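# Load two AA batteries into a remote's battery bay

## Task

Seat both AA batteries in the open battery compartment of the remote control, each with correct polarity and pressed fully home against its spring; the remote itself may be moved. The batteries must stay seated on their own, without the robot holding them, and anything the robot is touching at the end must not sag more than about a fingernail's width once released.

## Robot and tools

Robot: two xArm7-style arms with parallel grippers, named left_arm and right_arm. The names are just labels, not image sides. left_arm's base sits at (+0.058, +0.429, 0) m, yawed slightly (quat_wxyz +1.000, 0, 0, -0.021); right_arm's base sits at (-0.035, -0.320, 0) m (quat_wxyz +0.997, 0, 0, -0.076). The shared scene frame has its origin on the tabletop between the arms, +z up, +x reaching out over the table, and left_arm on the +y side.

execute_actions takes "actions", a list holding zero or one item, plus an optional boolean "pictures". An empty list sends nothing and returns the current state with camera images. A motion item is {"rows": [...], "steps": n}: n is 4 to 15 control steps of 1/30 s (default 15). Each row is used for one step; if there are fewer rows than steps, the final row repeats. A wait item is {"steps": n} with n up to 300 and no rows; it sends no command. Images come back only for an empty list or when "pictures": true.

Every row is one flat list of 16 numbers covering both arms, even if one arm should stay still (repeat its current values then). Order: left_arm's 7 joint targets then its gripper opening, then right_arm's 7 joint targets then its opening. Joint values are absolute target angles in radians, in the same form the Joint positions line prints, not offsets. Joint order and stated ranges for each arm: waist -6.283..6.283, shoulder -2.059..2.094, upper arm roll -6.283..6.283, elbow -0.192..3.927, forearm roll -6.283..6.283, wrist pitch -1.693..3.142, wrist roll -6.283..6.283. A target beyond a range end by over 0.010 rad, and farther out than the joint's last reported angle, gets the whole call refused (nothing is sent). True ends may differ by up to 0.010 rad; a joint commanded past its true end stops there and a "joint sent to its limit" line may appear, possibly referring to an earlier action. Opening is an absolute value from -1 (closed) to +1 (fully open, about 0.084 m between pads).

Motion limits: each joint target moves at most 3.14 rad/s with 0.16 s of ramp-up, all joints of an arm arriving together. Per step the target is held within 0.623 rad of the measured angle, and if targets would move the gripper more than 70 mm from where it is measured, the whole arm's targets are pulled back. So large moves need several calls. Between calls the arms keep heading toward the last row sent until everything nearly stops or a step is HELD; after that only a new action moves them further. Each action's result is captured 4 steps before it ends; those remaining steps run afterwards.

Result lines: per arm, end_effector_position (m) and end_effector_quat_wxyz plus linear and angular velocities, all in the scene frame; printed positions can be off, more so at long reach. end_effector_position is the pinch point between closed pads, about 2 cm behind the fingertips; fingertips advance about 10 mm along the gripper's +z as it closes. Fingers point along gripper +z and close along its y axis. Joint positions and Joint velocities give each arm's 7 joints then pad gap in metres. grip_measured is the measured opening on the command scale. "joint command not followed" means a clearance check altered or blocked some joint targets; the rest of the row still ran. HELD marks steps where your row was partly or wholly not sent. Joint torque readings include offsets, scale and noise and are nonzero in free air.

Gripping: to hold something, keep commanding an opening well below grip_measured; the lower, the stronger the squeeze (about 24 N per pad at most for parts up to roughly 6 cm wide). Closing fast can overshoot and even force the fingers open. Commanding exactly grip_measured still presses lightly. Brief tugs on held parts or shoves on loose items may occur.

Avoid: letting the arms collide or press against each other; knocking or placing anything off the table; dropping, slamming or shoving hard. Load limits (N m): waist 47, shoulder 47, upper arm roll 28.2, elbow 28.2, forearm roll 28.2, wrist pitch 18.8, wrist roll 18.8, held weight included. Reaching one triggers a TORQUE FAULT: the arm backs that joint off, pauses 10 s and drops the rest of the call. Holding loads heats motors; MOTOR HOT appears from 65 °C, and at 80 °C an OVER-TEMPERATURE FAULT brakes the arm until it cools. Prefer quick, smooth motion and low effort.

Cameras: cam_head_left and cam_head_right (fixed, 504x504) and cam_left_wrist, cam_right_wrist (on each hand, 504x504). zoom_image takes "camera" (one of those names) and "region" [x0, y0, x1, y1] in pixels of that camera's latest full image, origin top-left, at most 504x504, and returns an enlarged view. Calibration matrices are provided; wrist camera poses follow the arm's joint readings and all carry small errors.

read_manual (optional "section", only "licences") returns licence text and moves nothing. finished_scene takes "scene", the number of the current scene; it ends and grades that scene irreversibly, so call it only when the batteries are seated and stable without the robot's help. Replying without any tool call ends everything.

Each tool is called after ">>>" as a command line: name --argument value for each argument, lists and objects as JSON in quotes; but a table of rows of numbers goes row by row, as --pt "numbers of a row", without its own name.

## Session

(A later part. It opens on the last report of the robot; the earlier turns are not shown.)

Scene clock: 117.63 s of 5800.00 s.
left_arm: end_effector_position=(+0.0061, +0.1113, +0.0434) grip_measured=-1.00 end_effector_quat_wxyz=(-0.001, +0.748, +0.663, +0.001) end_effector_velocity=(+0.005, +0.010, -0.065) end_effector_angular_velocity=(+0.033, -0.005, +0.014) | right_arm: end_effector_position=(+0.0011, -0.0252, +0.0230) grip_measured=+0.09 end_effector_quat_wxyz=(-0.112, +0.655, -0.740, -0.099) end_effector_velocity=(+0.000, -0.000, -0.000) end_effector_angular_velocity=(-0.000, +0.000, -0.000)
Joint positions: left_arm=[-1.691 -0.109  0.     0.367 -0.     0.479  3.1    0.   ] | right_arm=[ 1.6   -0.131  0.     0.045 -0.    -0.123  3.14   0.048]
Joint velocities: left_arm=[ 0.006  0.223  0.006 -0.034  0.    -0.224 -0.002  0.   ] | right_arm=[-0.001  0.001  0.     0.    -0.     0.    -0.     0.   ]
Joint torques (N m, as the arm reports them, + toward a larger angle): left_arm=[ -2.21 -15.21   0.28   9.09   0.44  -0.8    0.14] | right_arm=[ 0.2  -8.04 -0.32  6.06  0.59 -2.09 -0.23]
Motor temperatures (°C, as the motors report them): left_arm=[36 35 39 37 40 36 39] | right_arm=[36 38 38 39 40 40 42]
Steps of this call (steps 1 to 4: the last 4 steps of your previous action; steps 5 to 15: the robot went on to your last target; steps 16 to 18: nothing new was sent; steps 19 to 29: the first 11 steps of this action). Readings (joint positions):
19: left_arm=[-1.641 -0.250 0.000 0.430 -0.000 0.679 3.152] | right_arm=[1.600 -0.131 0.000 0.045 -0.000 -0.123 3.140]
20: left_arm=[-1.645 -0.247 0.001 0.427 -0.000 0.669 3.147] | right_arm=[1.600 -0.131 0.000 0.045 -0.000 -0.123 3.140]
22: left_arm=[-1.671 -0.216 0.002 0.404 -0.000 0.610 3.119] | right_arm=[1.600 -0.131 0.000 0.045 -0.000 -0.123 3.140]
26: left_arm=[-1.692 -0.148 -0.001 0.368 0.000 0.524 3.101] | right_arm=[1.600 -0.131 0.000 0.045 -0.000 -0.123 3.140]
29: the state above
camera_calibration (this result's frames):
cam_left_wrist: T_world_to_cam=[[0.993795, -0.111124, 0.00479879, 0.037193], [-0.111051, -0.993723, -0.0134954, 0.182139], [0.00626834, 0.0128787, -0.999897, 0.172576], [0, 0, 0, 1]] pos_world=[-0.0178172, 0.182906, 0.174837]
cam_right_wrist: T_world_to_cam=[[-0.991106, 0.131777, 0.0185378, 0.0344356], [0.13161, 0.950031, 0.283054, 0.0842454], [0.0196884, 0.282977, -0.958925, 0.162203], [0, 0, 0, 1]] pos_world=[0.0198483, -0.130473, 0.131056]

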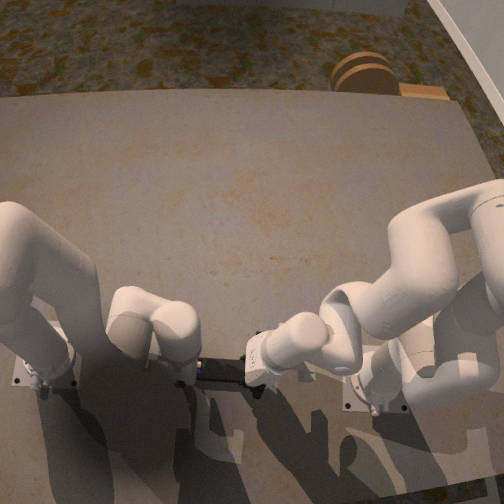

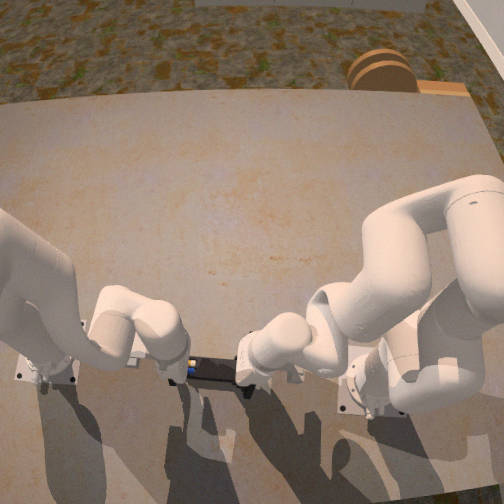

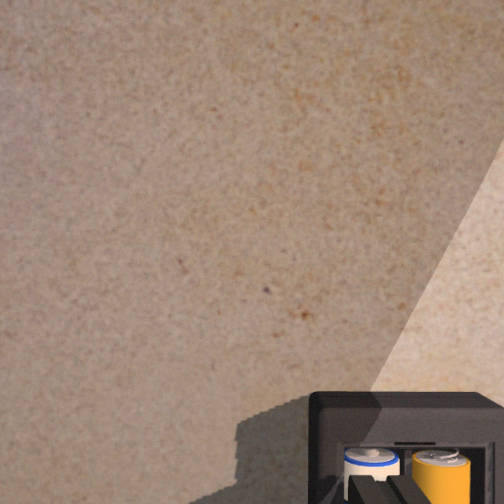

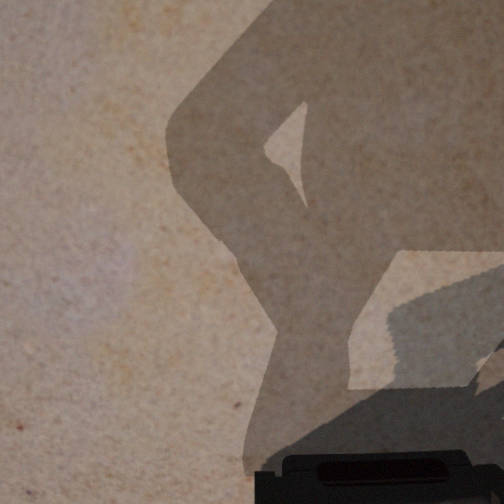

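>>> execute_actions --actions '[{"rows":[[-1.696,-0.103,0,0.3661,0,0.4691,3.095,-1,1.6,-0.1314,0,0.0452,0,-0.1234,3.14,-0.3],[-1.696,-0.103,0,0.3661,0,0.4691,3.095,-1,1.6,-0.1314,0,0.0452,0,-0.1234,3.14,-0.3],[-1.696,-0.103,0,0.3661,0,0.4691,3.095,-1,1.6,-0.1314,0,0.0452,0,-0.1234,3.14,-0.3],[-1.696,-0.101,0,0.3658,0,0.4668,3.095,-1,1.6,-0.1314,0,0.0452,0,-0.1234,3.14,-0.3],[-1.696,-0.099,0,0.3655,0,0.4645,3.095,-1,1.6,-0.1314,0,0.0452,0,-0.1234,3.14,-0.3],[-1.696,-0.097,0,0.3653,0,0.4623,3.095,-1,1.6,-0.1314,0,0.0452,0,-0.1234,3.14,-0.3],[-1.696,-0.095,0,0.3651,0,0.4601,3.095,-1,1.6,-0.1314,0,0.0452,0,-0.1234,3.14,-0.3],[-1.696,-0.093,0,0.3648,0,0.4578,3.095,-1,1.6,-0.1314,0,0.0452,0,-0.1234,3.14,-0.3],[-1.696,-0.091,0,0.3645,0,0.4555,3.095,-1,1.6,-0.1314,0,0.0452,0,-0.1234,3.14,-0.3]],"steps":15}]'

Scene clock: 118.27 s of 5800.00 s.
left_arm: end_effector_position=(+0.0041, +0.1090, +0.0406) grip_measured=-1.00 end_effector_quat_wxyz=(+0.002, +0.748, +0.664, -0.002) end_effector_velocity=(+0.000, -0.005, -0.001) end_effector_angular_velocity=(-0.013, +0.002, +0.001) | right_arm: end_effector_position=(+0.0011, -0.0253, +0.0229) grip_measured=+0.09 end_effector_quat_wxyz=(-0.112, +0.655, -0.740, -0.099) end_effector_velocity=(-0.000, +0.000, -0.000) end_effector_angular_velocity=(-0.000, -0.001, +0.003)
Joint positions: left_arm=[-1.696 -0.095  0.     0.367  0.     0.457  3.095  0.   ] | right_arm=[ 1.6   -0.131 -0.     0.045  0.    -0.123  3.14   0.048]
Joint velocities: left_arm=[ 0.001  0.013  0.002  0.003  0.002 -0.023 -0.     0.   ] | right_arm=[ 0.001 -0.    -0.     0.    -0.002  0.    -0.001 -0.   ]
Joint torques (N m, as the arm reports them, + toward a larger angle): left_arm=[-2.33 -5.75 -0.01  5.66  0.64 -0.88  0.11] | right_arm=[ 0.24 -8.19 -0.25  6.11  0.38 -2.07 -0.33]
Motor temperatures (°C, as the motors report them): left_arm=[36 35 39 37 40 36 39] | right_arm=[36 38 38 39 40 40 42]
Steps of this call (steps 1 to 4: the last 4 steps of your previous action; steps 5 to 8: the robot went on to your last target; steps 9 to 19: the first 11 steps of this action). Readings (joint positions):
9: left_arm=[-1.691 -0.104 0.000 0.367 -0.000 0.469 3.100] | right_arm=[1.600 -0.131 0.000 0.045 -0.000 -0.123 3.140]
10: left_arm=[-1.693 -0.104 0.000 0.366 -0.000 0.469 3.098] | right_arm=[1.600 -0.131 0.000 0.045 -0.000 -0.123 3.140]
12: left_arm=[-1.696 -0.103 -0.000 0.366 0.000 0.469 3.096] | right_arm=[1.600 -0.131 0.000 0.045 -0.000 -0.123 3.140]
16: left_arm=[-1.696 -0.098 -0.000 0.366 0.000 0.462 3.095] | right_arm=[1.600 -0.131 -0.000 0.045 0.000 -0.123 3.140]
19: the state above

>>> execute_actions --actions '[{"rows":[[-1.696,-0.10,0,0.366,0,0.466,3.095,-1,1.6,-0.1314,0,0.0452,0,-0.1234,3.14,-0.1],[-1.696,-0.12,0,0.368,0,0.488,3.095,-1,1.6,-0.1314,0,0.0452,0,-0.1234,3.14,0.0],[-1.696,-0.17,0,0.375,0,0.545,3.095,-1,1.6,-0.1314,0,0.0452,0,-0.1234,3.14,0.06],[-1.69,-0.25,0,0.40,0,0.6,3.10,-1,1.6,-0.1314,0,0.0452,0,-0.1234,3.14,0.1],[-1.68,-0.33,0,0.42,0,0.6,3.12,-1,1.6,-0.1314,0,0.0452,0,-0.1234,3.14,0.14],[-1.67,-0.38,0,0.44,0,0.55,3.13,-1,1.6,-0.1314,0,0.0452,0,-0.1234,3.14,0.18],[-1.67,-0.38,0,0.44,0,0.55,3.13,-1,1.6,-0.1314,0,0.0452,0,-0.1234,3.14,0.25],[-1.67,-0.38,0,0.44,0,0.55,3.13,-1,1.6,-0.1314,0,0.0452,0,-0.1234,3.14,0.35],[-1.67,-0.38,0,0.44,0,0.55,3.13,-1,1.6,-0.1314,0,0.0452,0,-0.1234,3.14,0.45]],"steps":15}]'

>>> execute_actions --actions '[{"rows":[[-1.67,-0.38,0,0.44,0,0.55,3.13,-1,1.6,-0.15,0,0.05,0,-0.10,3.14,0.45],[-1.67,-0.38,0,0.44,0,0.55,3.13,-1,1.6,-0.2,0,0.06,0,-0.04,3.14,0.45],[-1.67,-0.38,0,0.44,0,0.55,3.13,-1,1.6,-0.3,0,0.09,0,0.09,3.14,0.45],[-1.67,-0.38,0,0.44,0,0.55,3.13,-1,1.6,-0.42,0,0.14,0,0.26,3.14,0.45]],"steps":15}]' --pictures true

Scene clock: 119.17 s of 5800.00 s.
left_arm: end_effector_position=(+0.0034, +0.0537, +0.1490) grip_measured=-1.00 end_effector_quat_wxyz=(+0.078, +0.745, +0.656, -0.092) end_effector_velocity=(+0.004, -0.219, +0.385) end_effector_angular_velocity=(-1.031, +0.128, -0.004) | right_arm: end_effector_position=(+0.0012, -0.0252, +0.0230) grip_measured=+0.44 end_effector_quat_wxyz=(-0.112, +0.655, -0.740, -0.099) end_effector_velocity=(-0.000, +0.000, +0.000) end_effector_angular_velocity=(+0.001, +0.000, +0.000)
Joint positions: left_arm=[-1.673 -0.359 -0.     0.434 -0.     0.551  3.126  0.   ] | right_arm=[ 1.6   -0.131 -0.     0.045  0.    -0.123  3.14   0.063]
Joint velocities: left_arm=[ 0.083 -0.657  0.012  0.286  0.002 -0.095  0.099  0.   ] | right_arm=[ 0.    -0.     0.001  0.    -0.    -0.     0.001  0.003]
Joint torques (N m, as the arm reports them, + toward a larger angle): left_arm=[-4.09  1.96 -0.03  6.31  0.52 -0.31 -0.06] | right_arm=[ 0.42 -8.32 -0.2   6.25  0.42 -2.28 -0.33]
Motor temperatures (°C, as the motors report them): left_arm=[36 35 39 37 40 36 39] | right_arm=[36 38 38 39 40 40 42]
Steps of this call (steps 1 to 4: the last 4 steps of your previous action; steps 5 to 15: the robot went on to your last target; step 16: nothing new was sent; steps 17 to 27: the first 11 steps of this action). Readings (joint positions):
17: left_arm=[-1.696 -0.093 0.000 0.367 0.000 0.456 3.095] | right_arm=[1.600 -0.131 -0.000 0.045 0.000 -0.123 3.140]
18: left_arm=[-1.696 -0.096 0.000 0.367 0.000 0.459 3.095] | right_arm=[1.600 -0.131 -0.000 0.045 0.000 -0.123 3.140]
20: left_arm=[-1.696 -0.118 -0.001 0.363 -0.000 0.495 3.095] | right_arm=[1.600 -0.131 -0.000 0.045 0.000 -0.123 3.140]
24: left_arm=[-1.686 -0.268 -0.001 0.400 -0.000 0.569 3.110] | right_arm=[1.600 -0.131 -0.000 0.045 0.000 -0.123 3.140]
27: the state above

Scene clock: 119.67 s of 5800.00 s.
left_arm: end_effector_position=(+0.0038, +0.0489, +0.1590) grip_measured=-1.00 end_effector_quat_wxyz=(+0.087, +0.745, +0.654, -0.102) end_effector_velocity=(-0.000, -0.002, +0.003) end_effector_angular_velocity=(-0.007, +0.001, -0.000) | right_arm: end_effector_position=(+0.0049, +0.0042, +0.0923) grip_measured=+0.44 end_effector_quat_wxyz=(-0.117, +0.655, -0.740, -0.103) end_effector_velocity=(-0.009, -0.056, -0.040) end_effector_angular_velocity=(-0.192, +0.022, +0.006)
Joint positions: left_arm=[-1.67  -0.379 -0.     0.44  -0.     0.55   3.13   0.   ] | right_arm=[ 1.6   -0.422 -0.     0.144  0.     0.253  3.14   0.063]
Joint velocities: left_arm=[-0.    -0.004  0.     0.003  0.    -0.    -0.     0.   ] | right_arm=[ 0.003 -0.02   0.004 -0.057  0.     0.156  0.    -0.   ]
Joint torques (N m, as the arm reports them, + toward a larger angle): left_arm=[-1.74 -8.63  0.72 10.89  0.51 -1.31  0.03] | right_arm=[ 0.49 -3.68  0.16  7.88  0.44 -2.19 -0.4 ]
Motor temperatures (°C, as the motors report them): left_arm=[36 35 39 37 40 36 39] | right_arm=[36 38 38 39 40 40 42]
Steps of this call (steps 1 to 4: the last 4 steps of your previous action; steps 5 to 15: the first 11 steps of this action). Readings (joint positions):
5: left_arm=[-1.670 -0.378 -0.000 0.437 -0.000 0.550 3.130] | right_arm=[1.600 -0.132 -0.000 0.045 0.000 -0.123 3.140]
6: left_arm=[-1.670 -0.377 -0.000 0.436 -0.000 0.551 3.130] | right_arm=[1.600 -0.137 0.000 0.046 0.000 -0.114 3.140]
8: left_arm=[-1.670 -0.377 -0.000 0.437 -0.000 0.551 3.130] | right_arm=[1.600 -0.185 0.000 0.055 -0.000 -0.050 3.140]
12: left_arm=[-1.670 -0.379 -0.000 0.439 -0.000 0.550 3.130] | right_arm=[1.600 -0.381 -0.000 0.125 0.000 0.198 3.140]
15: the state above
camera_calibration (this result's frames):
cam_left_wrist: T_world_to_cam=[[0.992768, -0.120044, -0.000787636, 0.0332517], [-0.115871, -0.959929, 0.255169, 0.077084], [-0.0313876, -0.253232, -0.966896, 0.296943], [0, 0, 0, 1]] pos_world=[-0.0147591, 0.153182, 0.26747]
cam_right_wrist: T_world_to_cam=[[-0.991082, 0.131927, 0.0187606, 0.0329691], [0.131561, 0.946359, 0.29512, 0.0351338], [0.0211801, 0.294956, -0.955276, 0.219859], [0, 0, 0, 1]] pos_world=[0.0233962, -0.102448, 0.199039]

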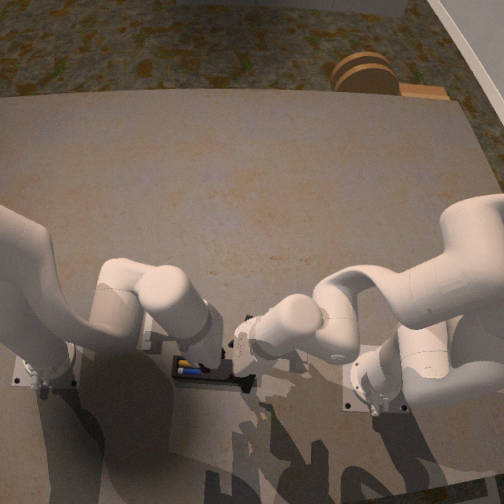

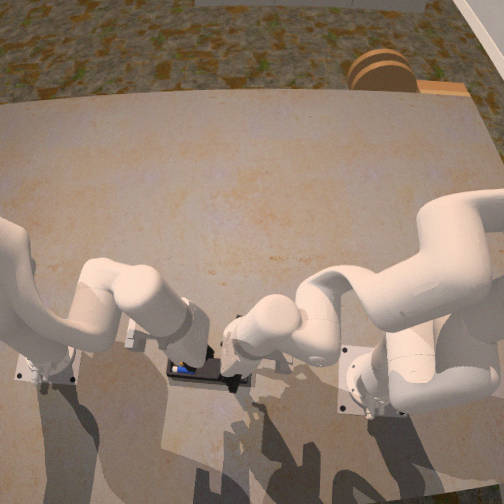

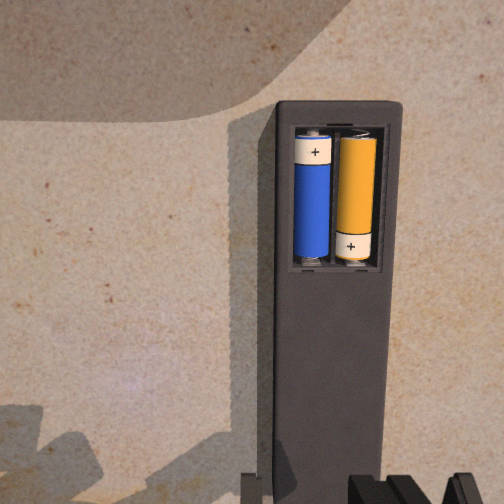

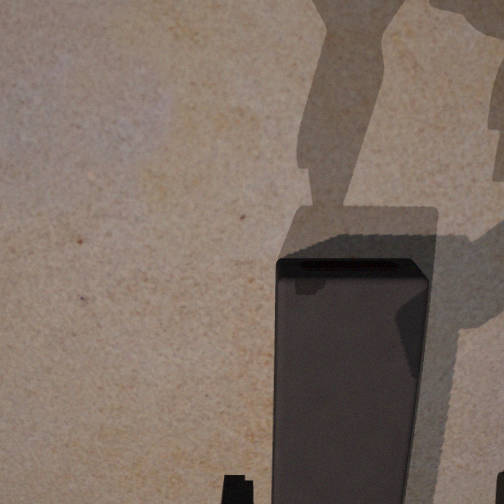

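>>> zoom_image --camera "cam_left_wrist" --region '[270,110,410,290]'

Region (270, 110, 410, 290) of cam_left_wrist's 504x504 image, scaled by 2.800, with more detail than that image has.

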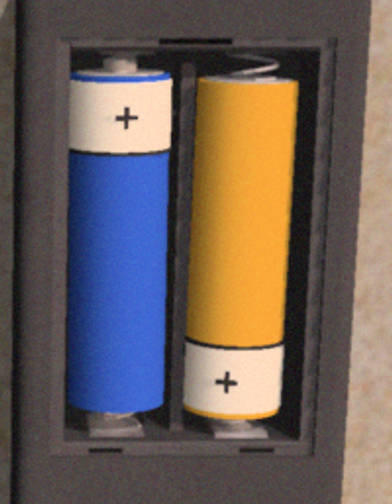

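>>> finished_scene --scene 1

The scene is finished: the task was done.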